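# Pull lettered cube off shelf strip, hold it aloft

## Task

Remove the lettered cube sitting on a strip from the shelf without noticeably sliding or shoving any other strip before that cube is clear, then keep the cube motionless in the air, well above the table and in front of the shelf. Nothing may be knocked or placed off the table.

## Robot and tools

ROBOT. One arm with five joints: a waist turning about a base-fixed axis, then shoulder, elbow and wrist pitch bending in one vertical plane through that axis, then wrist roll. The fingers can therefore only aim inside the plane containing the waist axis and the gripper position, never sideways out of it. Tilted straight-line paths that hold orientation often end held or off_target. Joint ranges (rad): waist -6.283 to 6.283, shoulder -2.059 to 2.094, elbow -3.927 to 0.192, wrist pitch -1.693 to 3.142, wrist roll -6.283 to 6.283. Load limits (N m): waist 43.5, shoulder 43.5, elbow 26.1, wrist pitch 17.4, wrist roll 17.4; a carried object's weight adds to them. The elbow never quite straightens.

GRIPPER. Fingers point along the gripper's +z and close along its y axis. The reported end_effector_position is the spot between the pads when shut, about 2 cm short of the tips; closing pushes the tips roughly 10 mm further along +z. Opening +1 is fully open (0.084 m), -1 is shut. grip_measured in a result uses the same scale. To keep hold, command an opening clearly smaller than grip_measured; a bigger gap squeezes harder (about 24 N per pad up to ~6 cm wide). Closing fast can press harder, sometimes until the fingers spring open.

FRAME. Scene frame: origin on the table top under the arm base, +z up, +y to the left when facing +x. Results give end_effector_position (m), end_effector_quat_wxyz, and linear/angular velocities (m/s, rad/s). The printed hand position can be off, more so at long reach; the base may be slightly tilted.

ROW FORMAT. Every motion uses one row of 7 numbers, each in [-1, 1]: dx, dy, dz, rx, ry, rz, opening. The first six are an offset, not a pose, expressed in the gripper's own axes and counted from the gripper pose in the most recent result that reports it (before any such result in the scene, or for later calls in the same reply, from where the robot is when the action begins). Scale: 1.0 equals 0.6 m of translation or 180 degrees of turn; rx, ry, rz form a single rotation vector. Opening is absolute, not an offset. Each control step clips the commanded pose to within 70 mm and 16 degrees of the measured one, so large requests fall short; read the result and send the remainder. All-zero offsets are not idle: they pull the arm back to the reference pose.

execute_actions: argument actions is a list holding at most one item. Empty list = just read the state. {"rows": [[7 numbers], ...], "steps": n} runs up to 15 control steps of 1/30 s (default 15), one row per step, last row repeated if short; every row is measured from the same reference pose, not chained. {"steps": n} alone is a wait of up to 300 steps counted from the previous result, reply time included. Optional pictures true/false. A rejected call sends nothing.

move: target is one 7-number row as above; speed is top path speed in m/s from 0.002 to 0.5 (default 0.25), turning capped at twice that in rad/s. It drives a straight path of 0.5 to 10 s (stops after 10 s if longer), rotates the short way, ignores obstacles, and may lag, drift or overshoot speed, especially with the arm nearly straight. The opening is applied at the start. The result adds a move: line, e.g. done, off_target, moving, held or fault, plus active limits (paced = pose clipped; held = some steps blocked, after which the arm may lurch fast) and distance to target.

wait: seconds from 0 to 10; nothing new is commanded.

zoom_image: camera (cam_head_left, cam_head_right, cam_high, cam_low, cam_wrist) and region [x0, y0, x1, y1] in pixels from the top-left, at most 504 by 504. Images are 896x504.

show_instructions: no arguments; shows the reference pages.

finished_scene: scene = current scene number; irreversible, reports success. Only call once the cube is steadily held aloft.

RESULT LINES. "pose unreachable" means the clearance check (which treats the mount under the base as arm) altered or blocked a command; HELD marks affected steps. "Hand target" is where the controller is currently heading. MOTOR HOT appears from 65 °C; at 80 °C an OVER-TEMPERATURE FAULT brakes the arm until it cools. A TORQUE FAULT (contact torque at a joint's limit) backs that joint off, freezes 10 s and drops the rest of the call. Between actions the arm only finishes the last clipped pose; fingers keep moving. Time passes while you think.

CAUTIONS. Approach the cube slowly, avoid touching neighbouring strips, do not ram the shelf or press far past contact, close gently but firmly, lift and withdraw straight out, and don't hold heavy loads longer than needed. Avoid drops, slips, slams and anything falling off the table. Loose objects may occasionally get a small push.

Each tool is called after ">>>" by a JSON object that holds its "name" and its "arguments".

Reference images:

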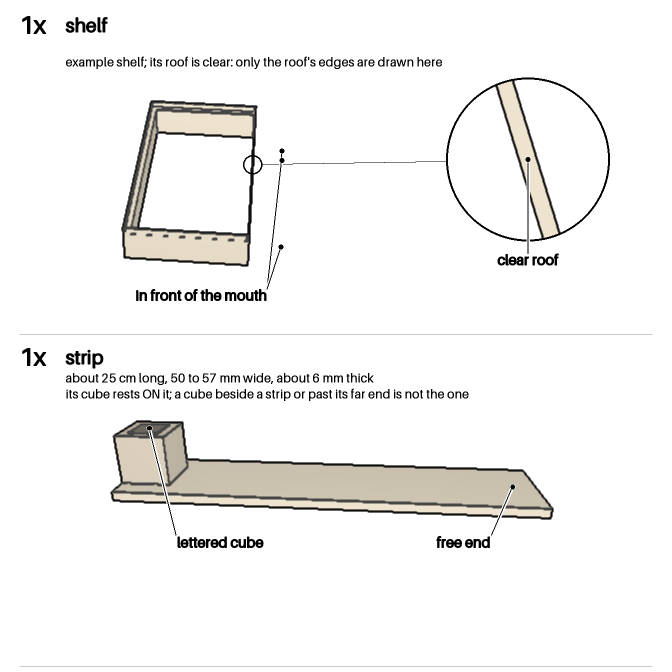

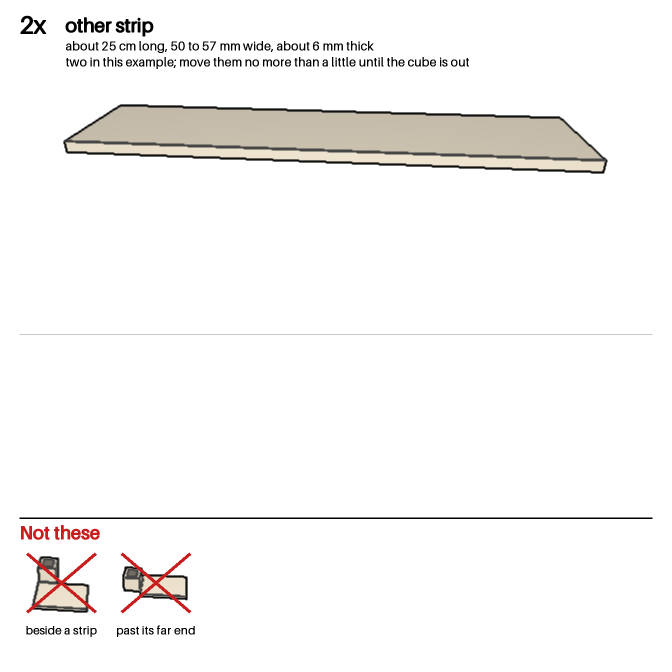

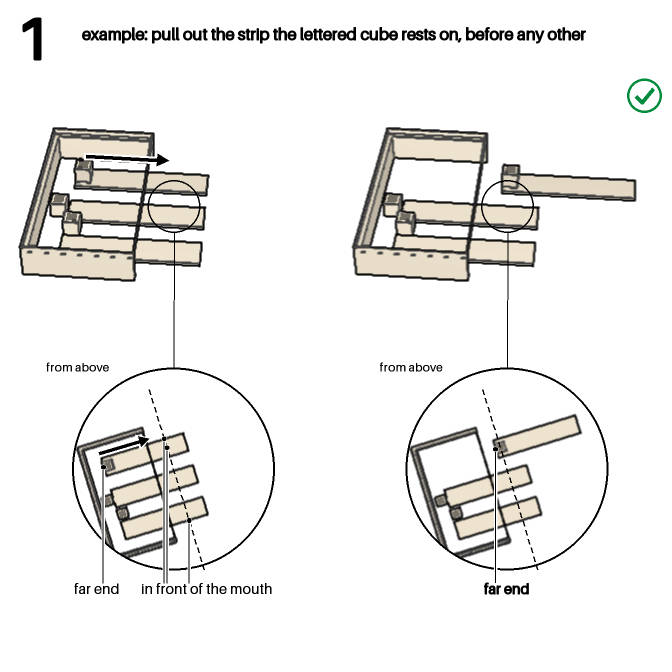

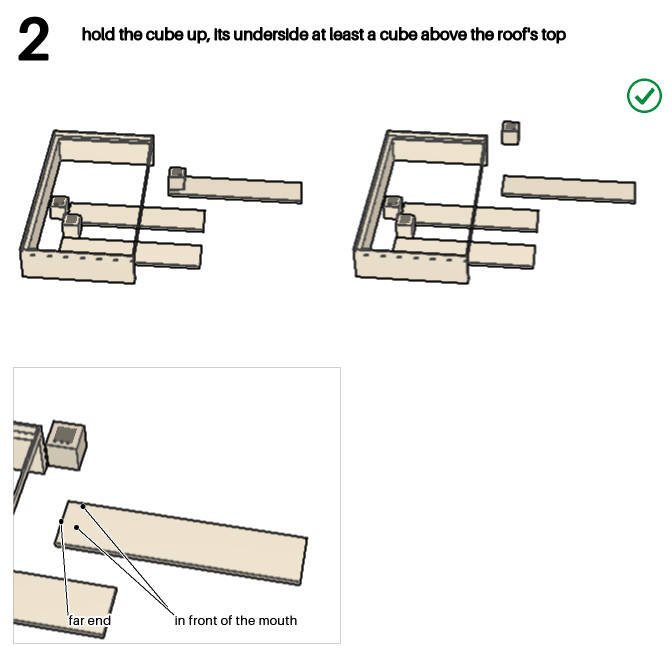

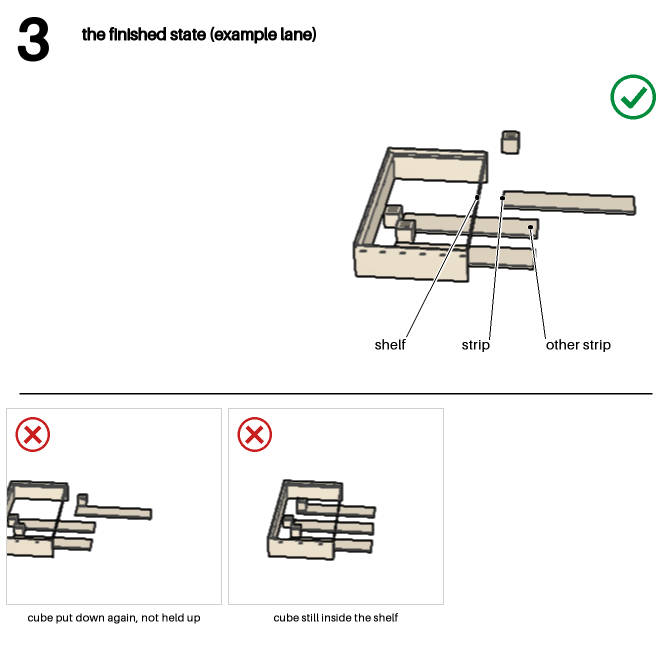

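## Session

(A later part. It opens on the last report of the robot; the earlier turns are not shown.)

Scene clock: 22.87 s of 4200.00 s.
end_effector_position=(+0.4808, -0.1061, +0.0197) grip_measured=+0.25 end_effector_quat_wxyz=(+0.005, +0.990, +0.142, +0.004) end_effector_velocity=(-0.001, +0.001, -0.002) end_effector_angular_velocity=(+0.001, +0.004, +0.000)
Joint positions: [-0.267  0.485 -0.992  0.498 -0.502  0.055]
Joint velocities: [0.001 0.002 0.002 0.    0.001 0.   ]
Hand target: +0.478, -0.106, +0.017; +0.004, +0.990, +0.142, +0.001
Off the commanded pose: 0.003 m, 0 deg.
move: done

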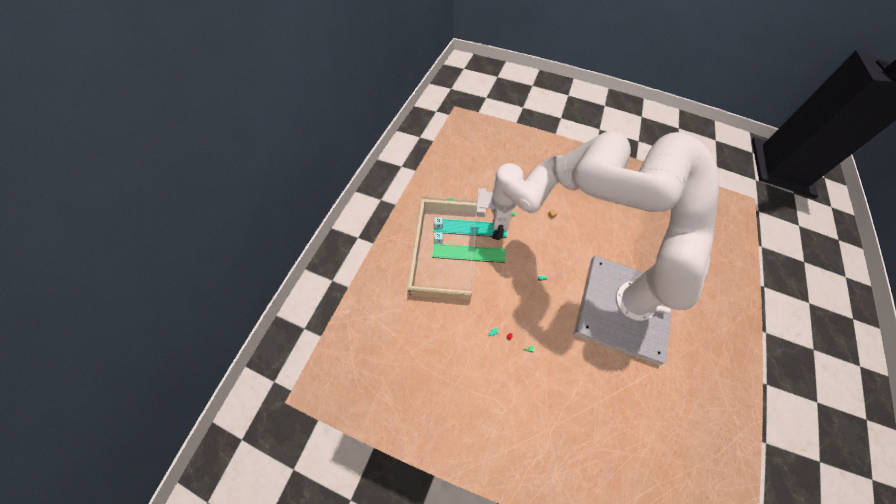

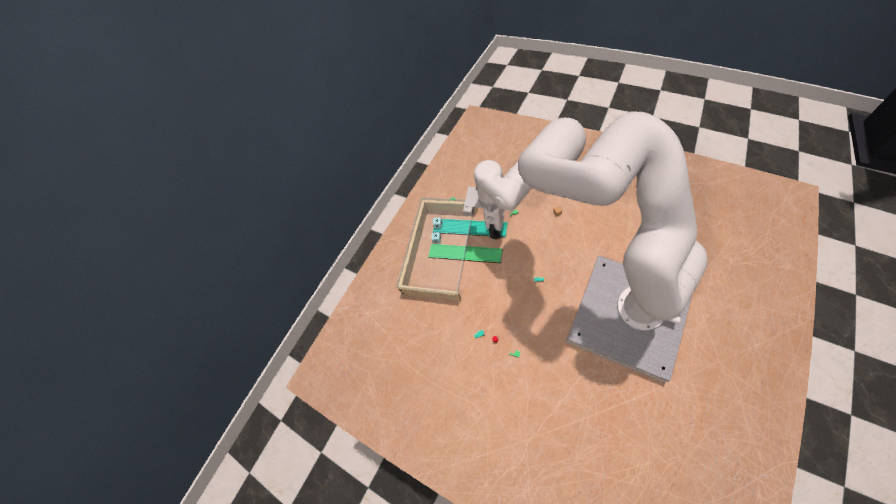

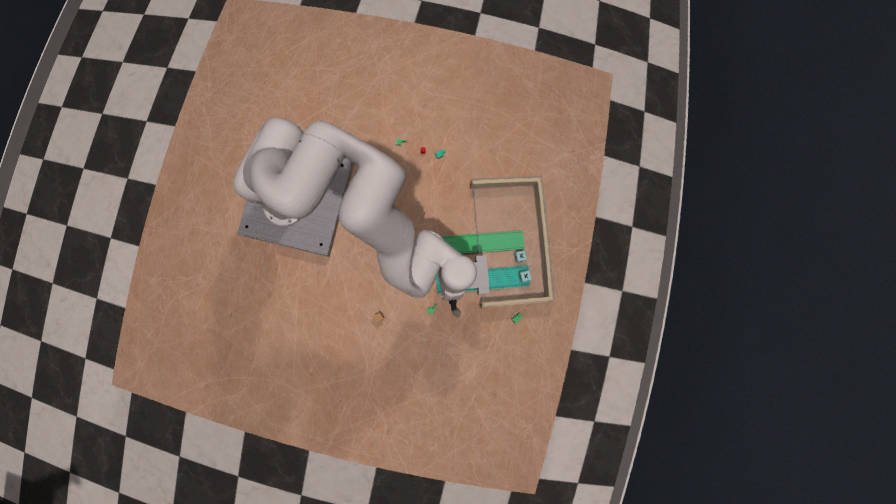

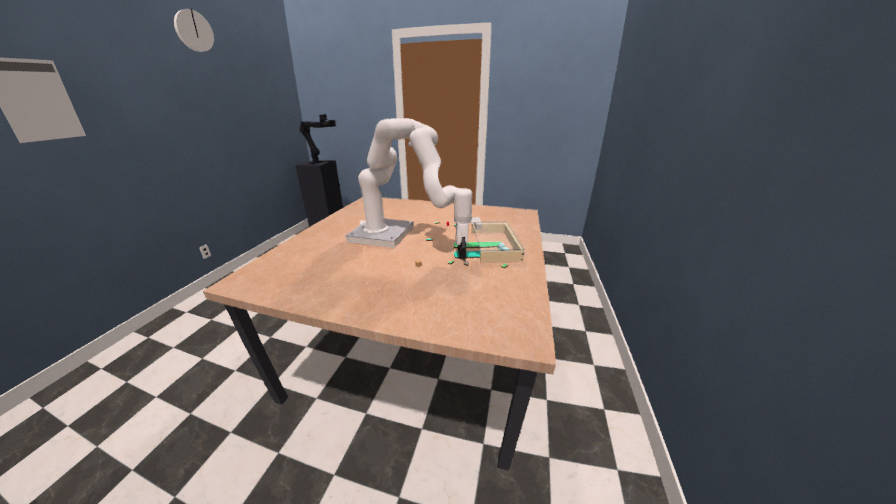

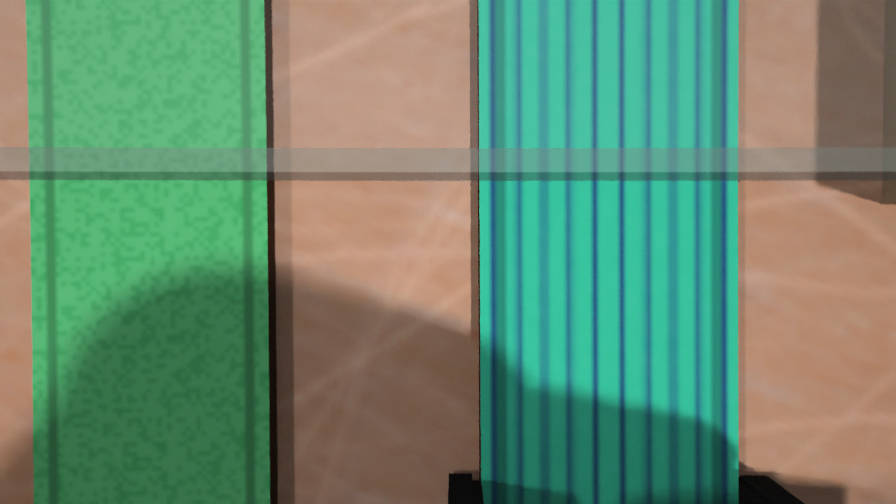

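The open fingers can straddle the cube, so I'll slide back low after the pull.

>>> {"name": "move", "arguments": {"target": [-0.33,0,-0.004,0,0,0,0], "speed": 0.1}}

>>> {"name": "move", "arguments": {"target": [0.25,0,-0.015,0,0,0,0.7], "speed": 0.15}}

Scene clock: 29.60 s of 4200.00 s.
end_effector_position=(+0.2889, -0.1616, +0.0195) grip_measured=+0.25 end_effector_quat_wxyz=(+0.004, +0.990, +0.142, +0.000) end_effector_velocity=(-0.001, -0.001, +0.001) end_effector_angular_velocity=(-0.001, -0.002, -0.001)
Joint positions: [-0.559  0.13  -0.395  0.262 -0.795  0.055]
Joint velocities: [-0.005 -0.006  0.005 -0.001 -0.004 -0.   ]
Hand target: +0.291, -0.163, +0.021; +0.006, +0.990, +0.142, +0.003
Off the commanded pose: 0.002 m, 0 deg.
After step 90, 1.20 s passed at rest.
move: done

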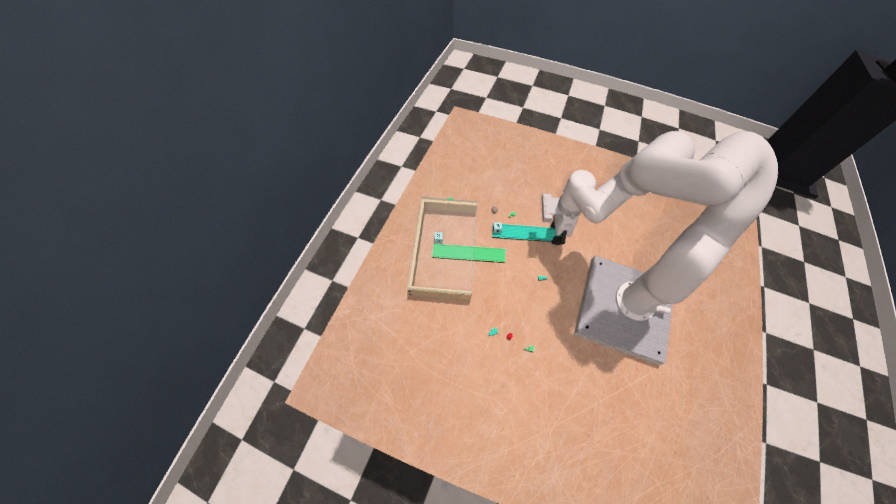

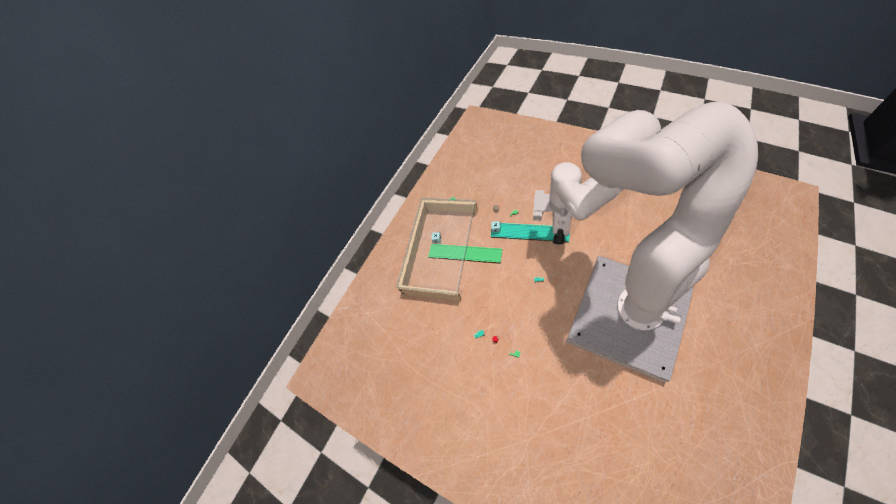

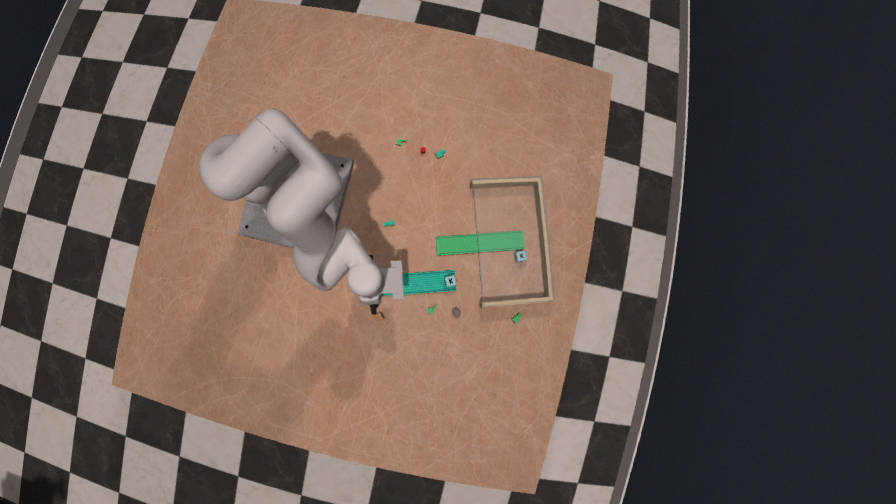

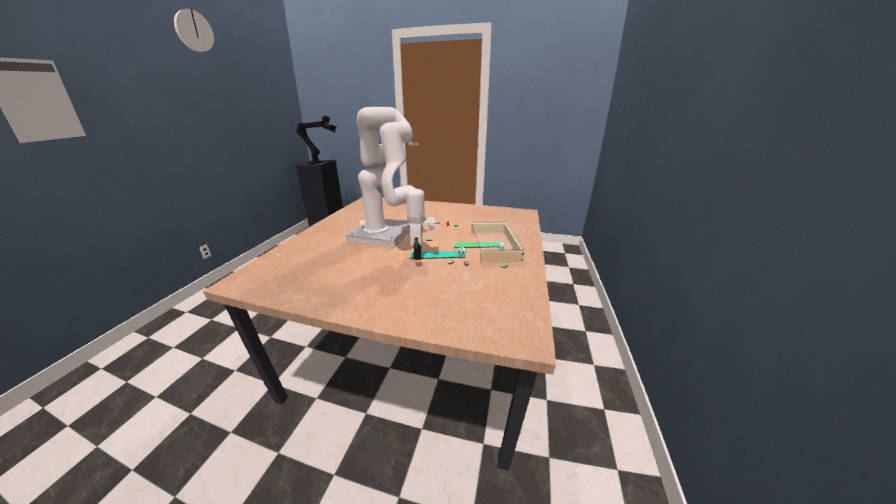

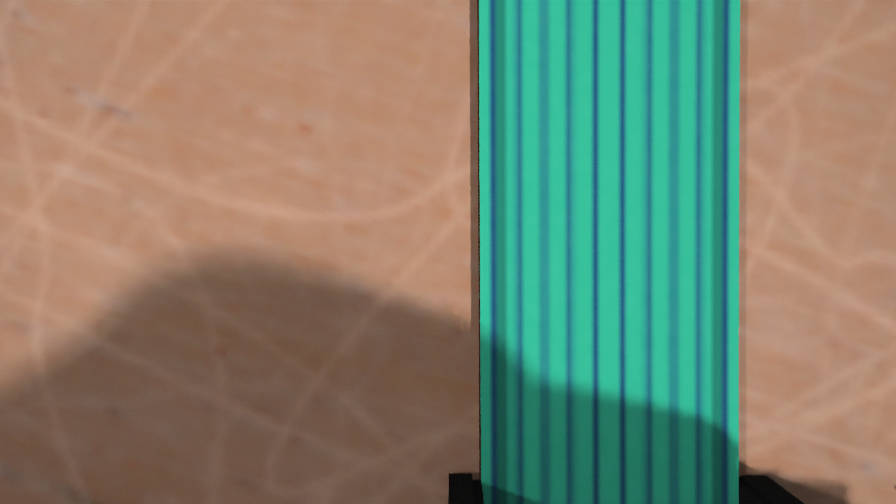

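Scene clock: 31.20 s of 4200.00 s.
end_effector_position=(+0.4324, -0.1186, +0.0285) grip_measured=+0.70 end_effector_quat_wxyz=(+0.004, +0.990, +0.142, +0.001) end_effector_velocity=(+0.003, +0.001, -0.000) end_effector_angular_velocity=(+0.000, +0.001, +0.002)
Joint positions: [-0.317  0.362 -0.82   0.455 -0.552  0.073]
Joint velocities: [ 0.004  0.007 -0.011  0.006  0.002  0.   ]
Hand target: +0.433, -0.119, +0.028; +0.004, +0.990, +0.142, +0.001
Off the commanded pose: 0.001 m, 0 deg.
move: done

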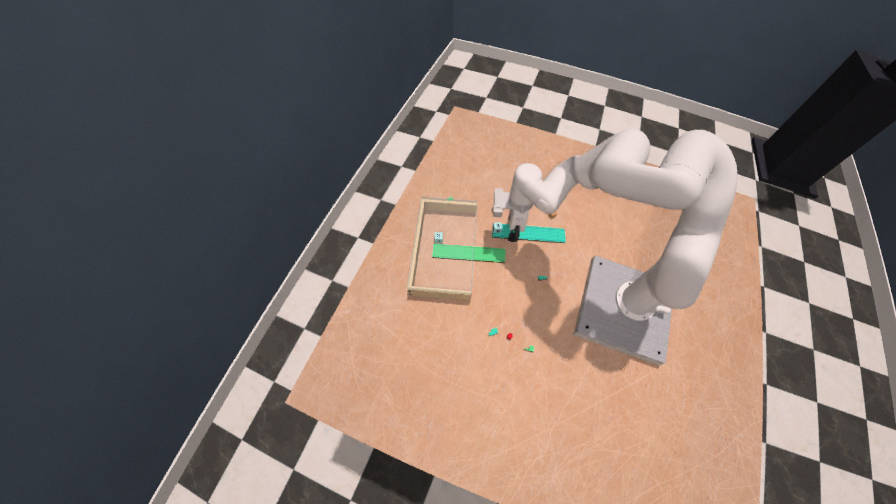

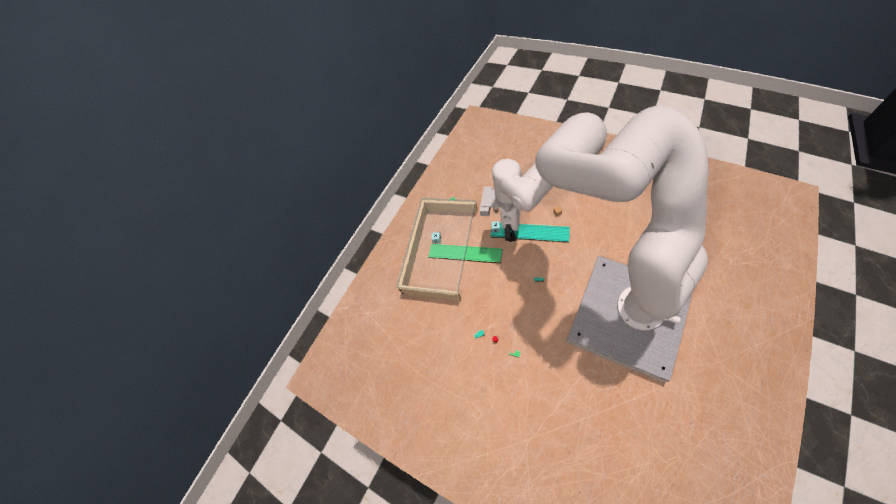

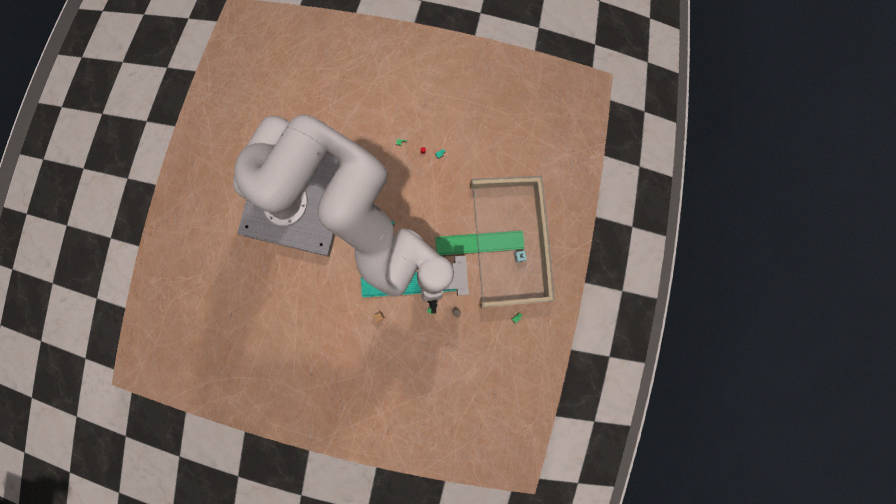

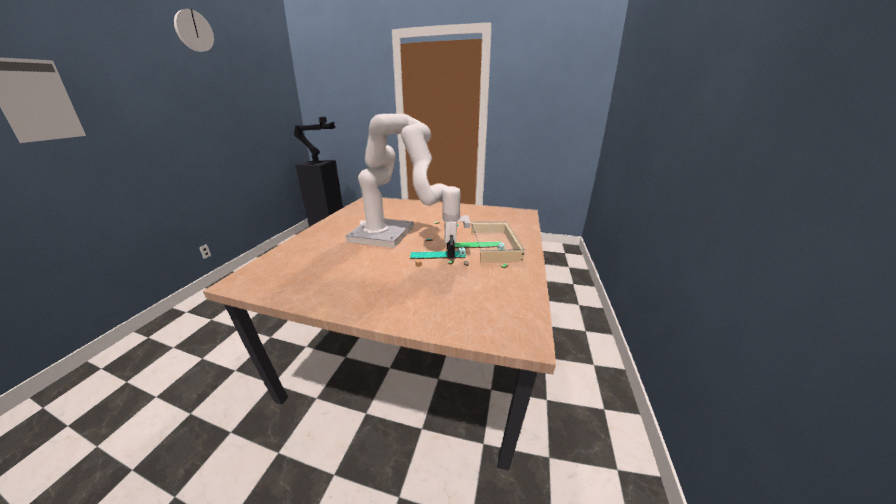

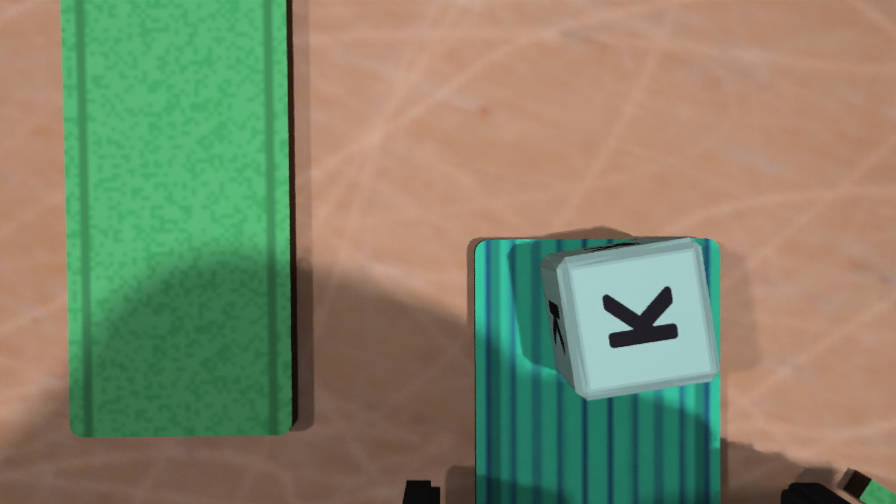

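>>> {"name": "move", "arguments": {"target": [0.077,0.002,-0.005,0,0,-0.05,0.7], "speed": 0.12}}

>>> {"name": "move", "arguments": {"target": [0,0,0,0,0,0,-0.7]}}

>>> {"name": "move", "arguments": {"target": [-0.03,0,-0.25,0,0,0,-0.7], "speed": 0.18}}

Scene clock: 42.47 s of 4200.00 s.
end_effector_position=(+0.4767, -0.1066, +0.0314) grip_measured=+0.70 end_effector_quat_wxyz=(+0.004, +0.976, +0.219, +0.000) end_effector_velocity=(+0.002, -0.000, +0.000) end_effector_angular_velocity=(+0.000, +0.001, +0.006)
Joint positions: [-0.27   0.448 -0.979  0.529 -0.661  0.073]
Joint velocities: [ 0.001  0.005 -0.01   0.006 -0.005  0.   ]
Hand target: +0.477, -0.107, +0.031; +0.004, +0.976, +0.219, +0.000
Off the commanded pose: 0.000 m, 0 deg.
After step 90, 7.10 s passed at rest.
move: done

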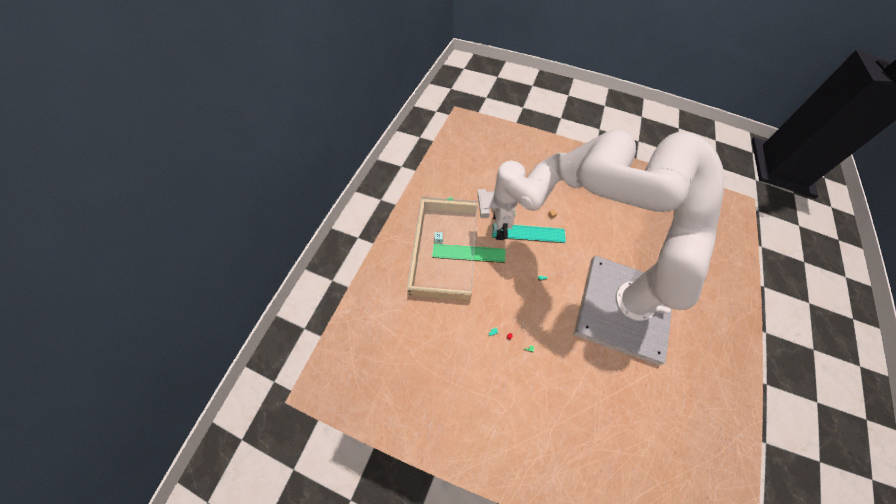

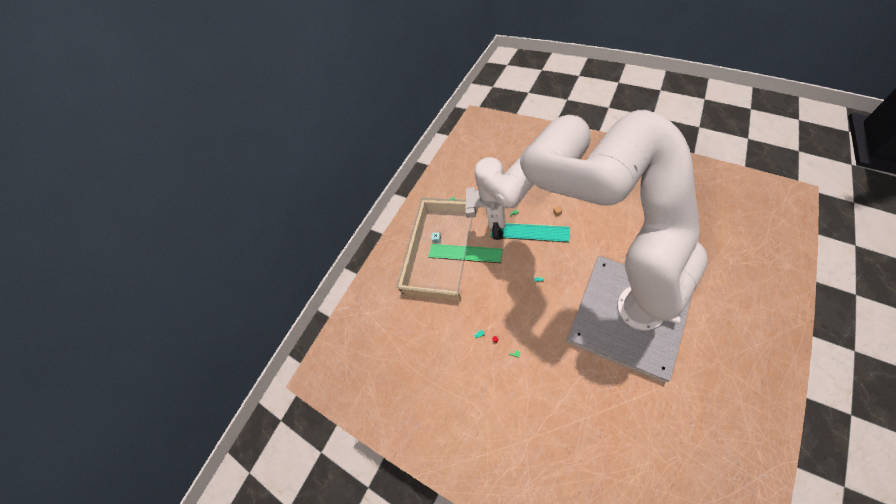

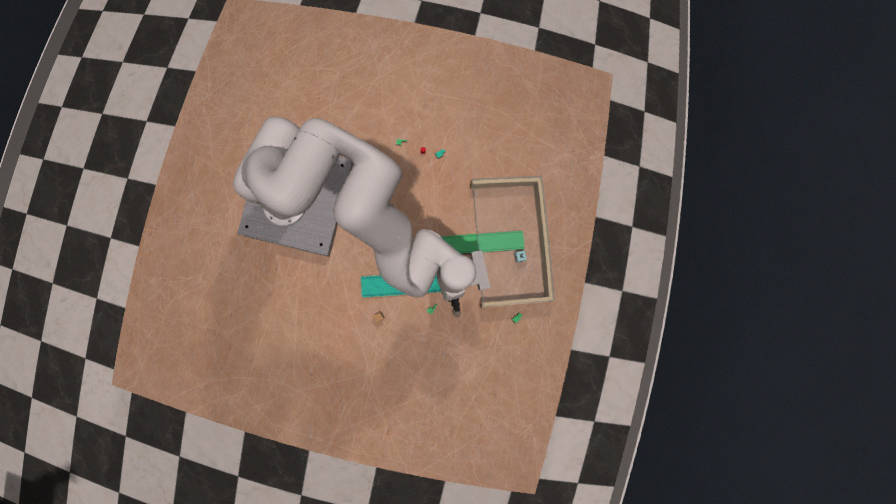

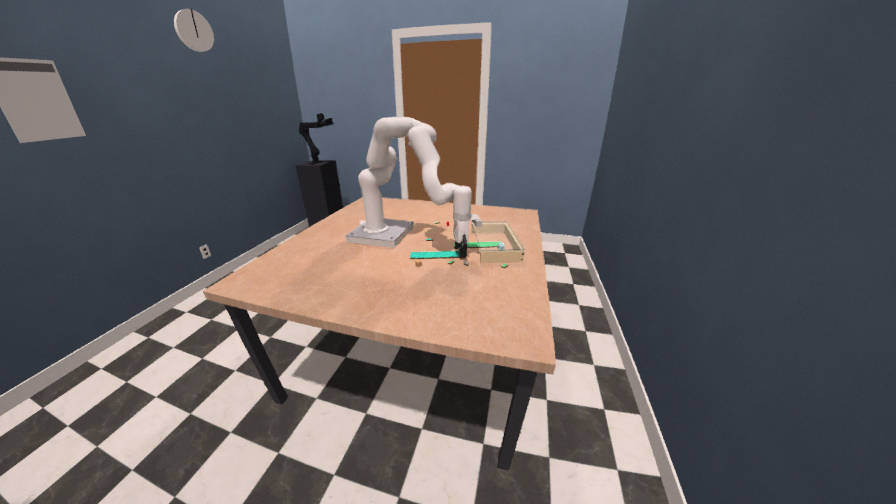

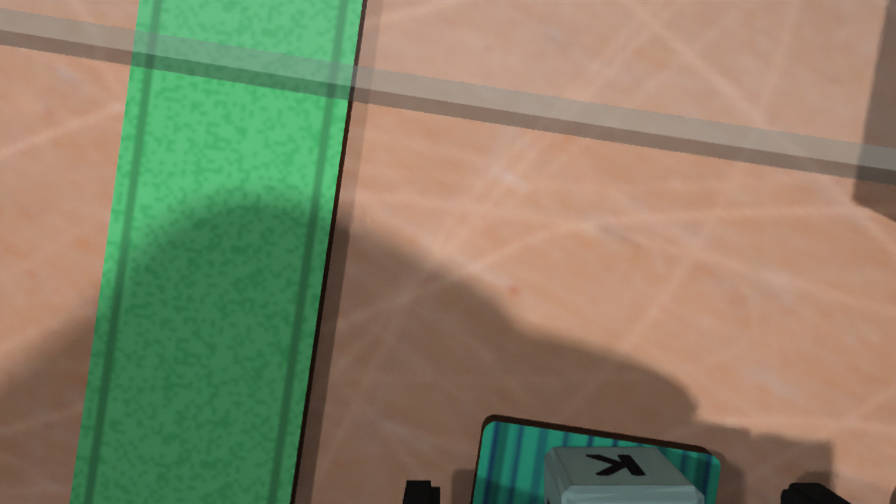

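Scene clock: 42.97 s of 4200.00 s.
end_effector_position=(+0.4767, -0.1066, +0.0314) grip_measured=-0.39 end_effector_quat_wxyz=(+0.004, +0.976, +0.219, +0.000) end_effector_velocity=(+0.000, +0.000, -0.000) end_effector_angular_velocity=(+0.000, +0.000, +0.001)
Joint positions: [-0.27   0.448 -0.979  0.529 -0.661  0.027]
Joint velocities: [ 0.  0. -0.  0. -0.  0.]
Hand target: +0.477, -0.107, +0.031; +0.004, +0.976, +0.219, +0.000
Off the commanded pose: 0.000 m, 0 deg.
move: done

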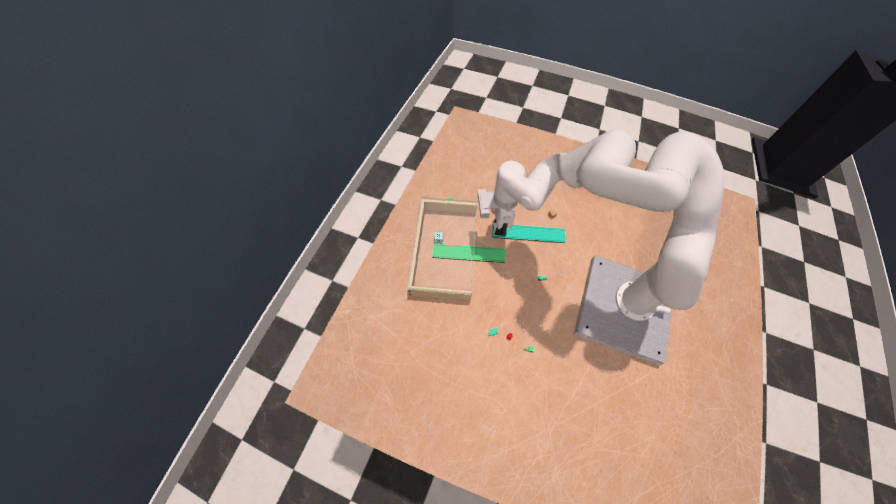

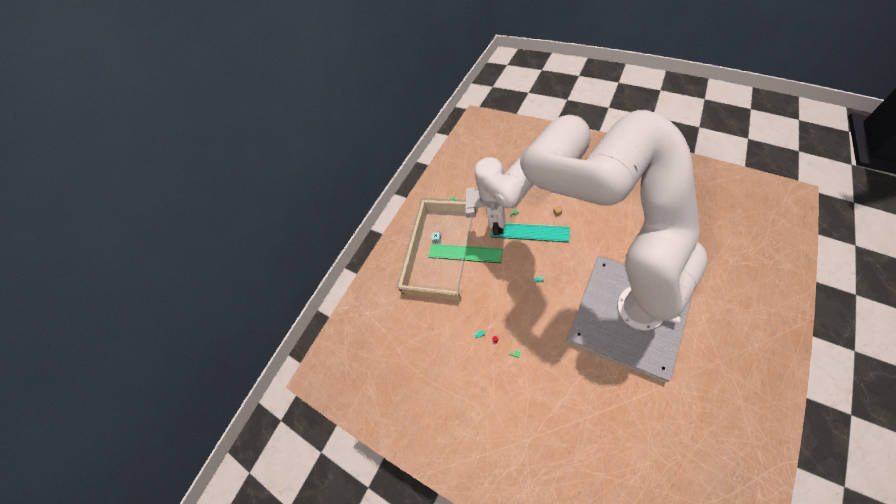

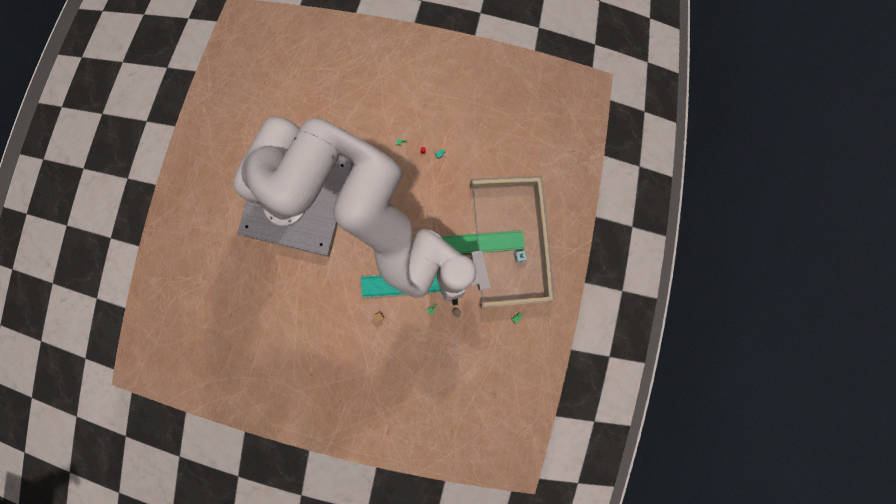

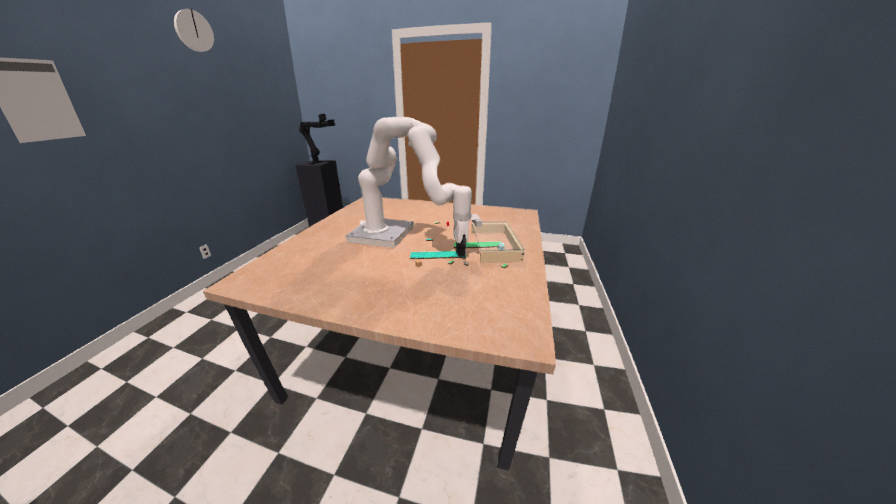

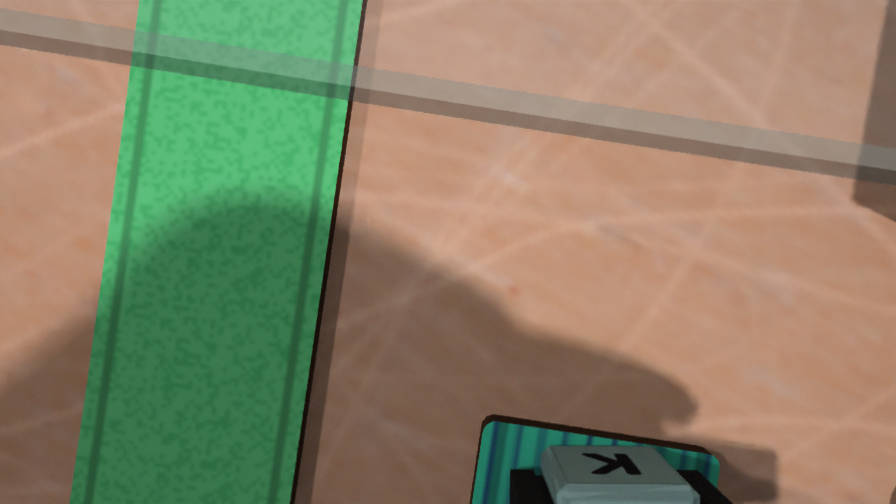

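Scene clock: 44.47 s of 4200.00 s.
end_effector_position=(+0.4600, -0.1132, +0.1811) grip_measured=-0.39 end_effector_quat_wxyz=(+0.004, +0.976, +0.219, +0.000) end_effector_velocity=(+0.000, -0.000, +0.003) end_effector_angular_velocity=(-0.001, -0.002, +0.001)
Joint positions: [-0.293  0.096 -0.999  0.901 -0.684  0.027]
Joint velocities: [-0.001 -0.005 -0.002  0.005 -0.002 -0.   ]
Hand target: +0.460, -0.113, +0.182; +0.004, +0.976, +0.219, +0.000
Off the commanded pose: 0.000 m, 0 deg.
move: done

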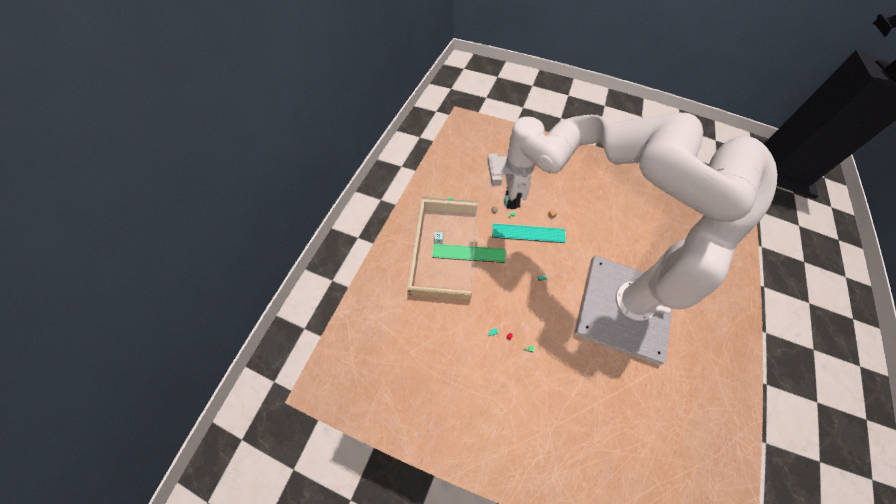

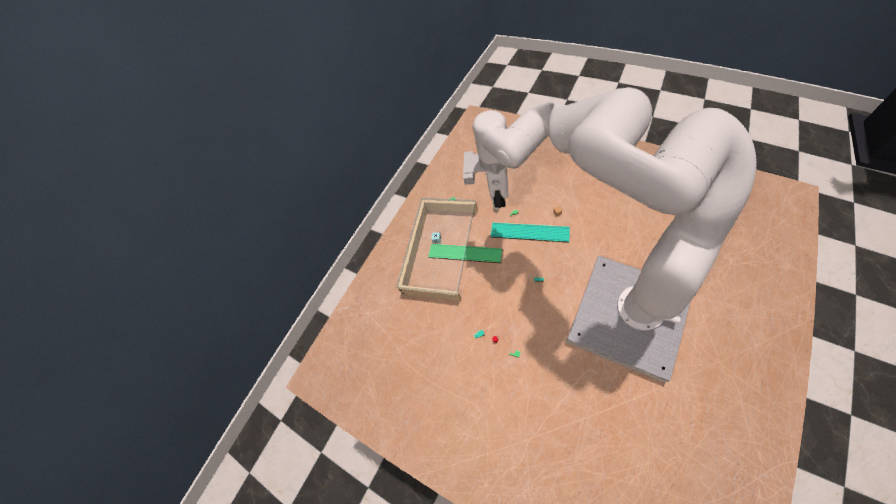

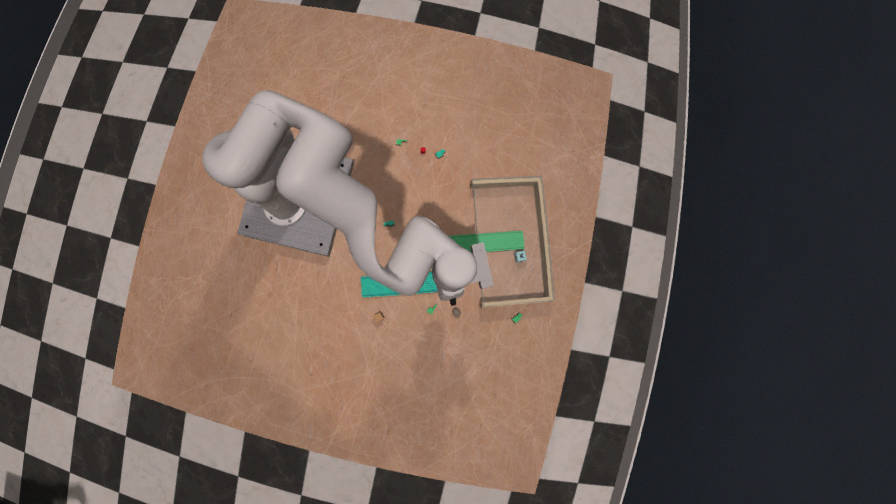

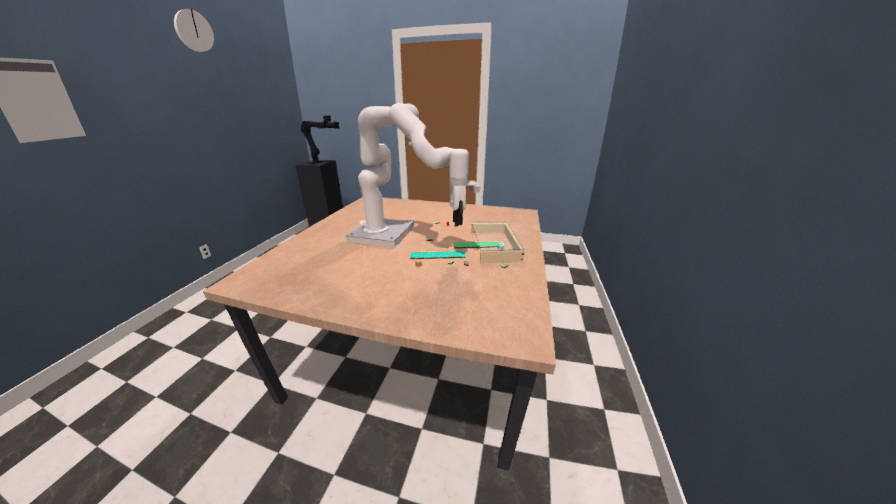

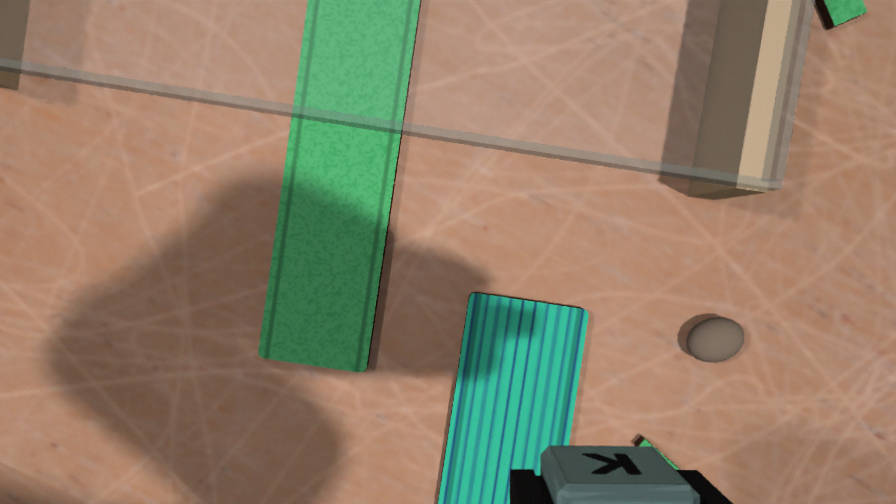

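>>> {"name": "finished_scene", "arguments": {"scene": 1}}

The scene is finished: the task was done.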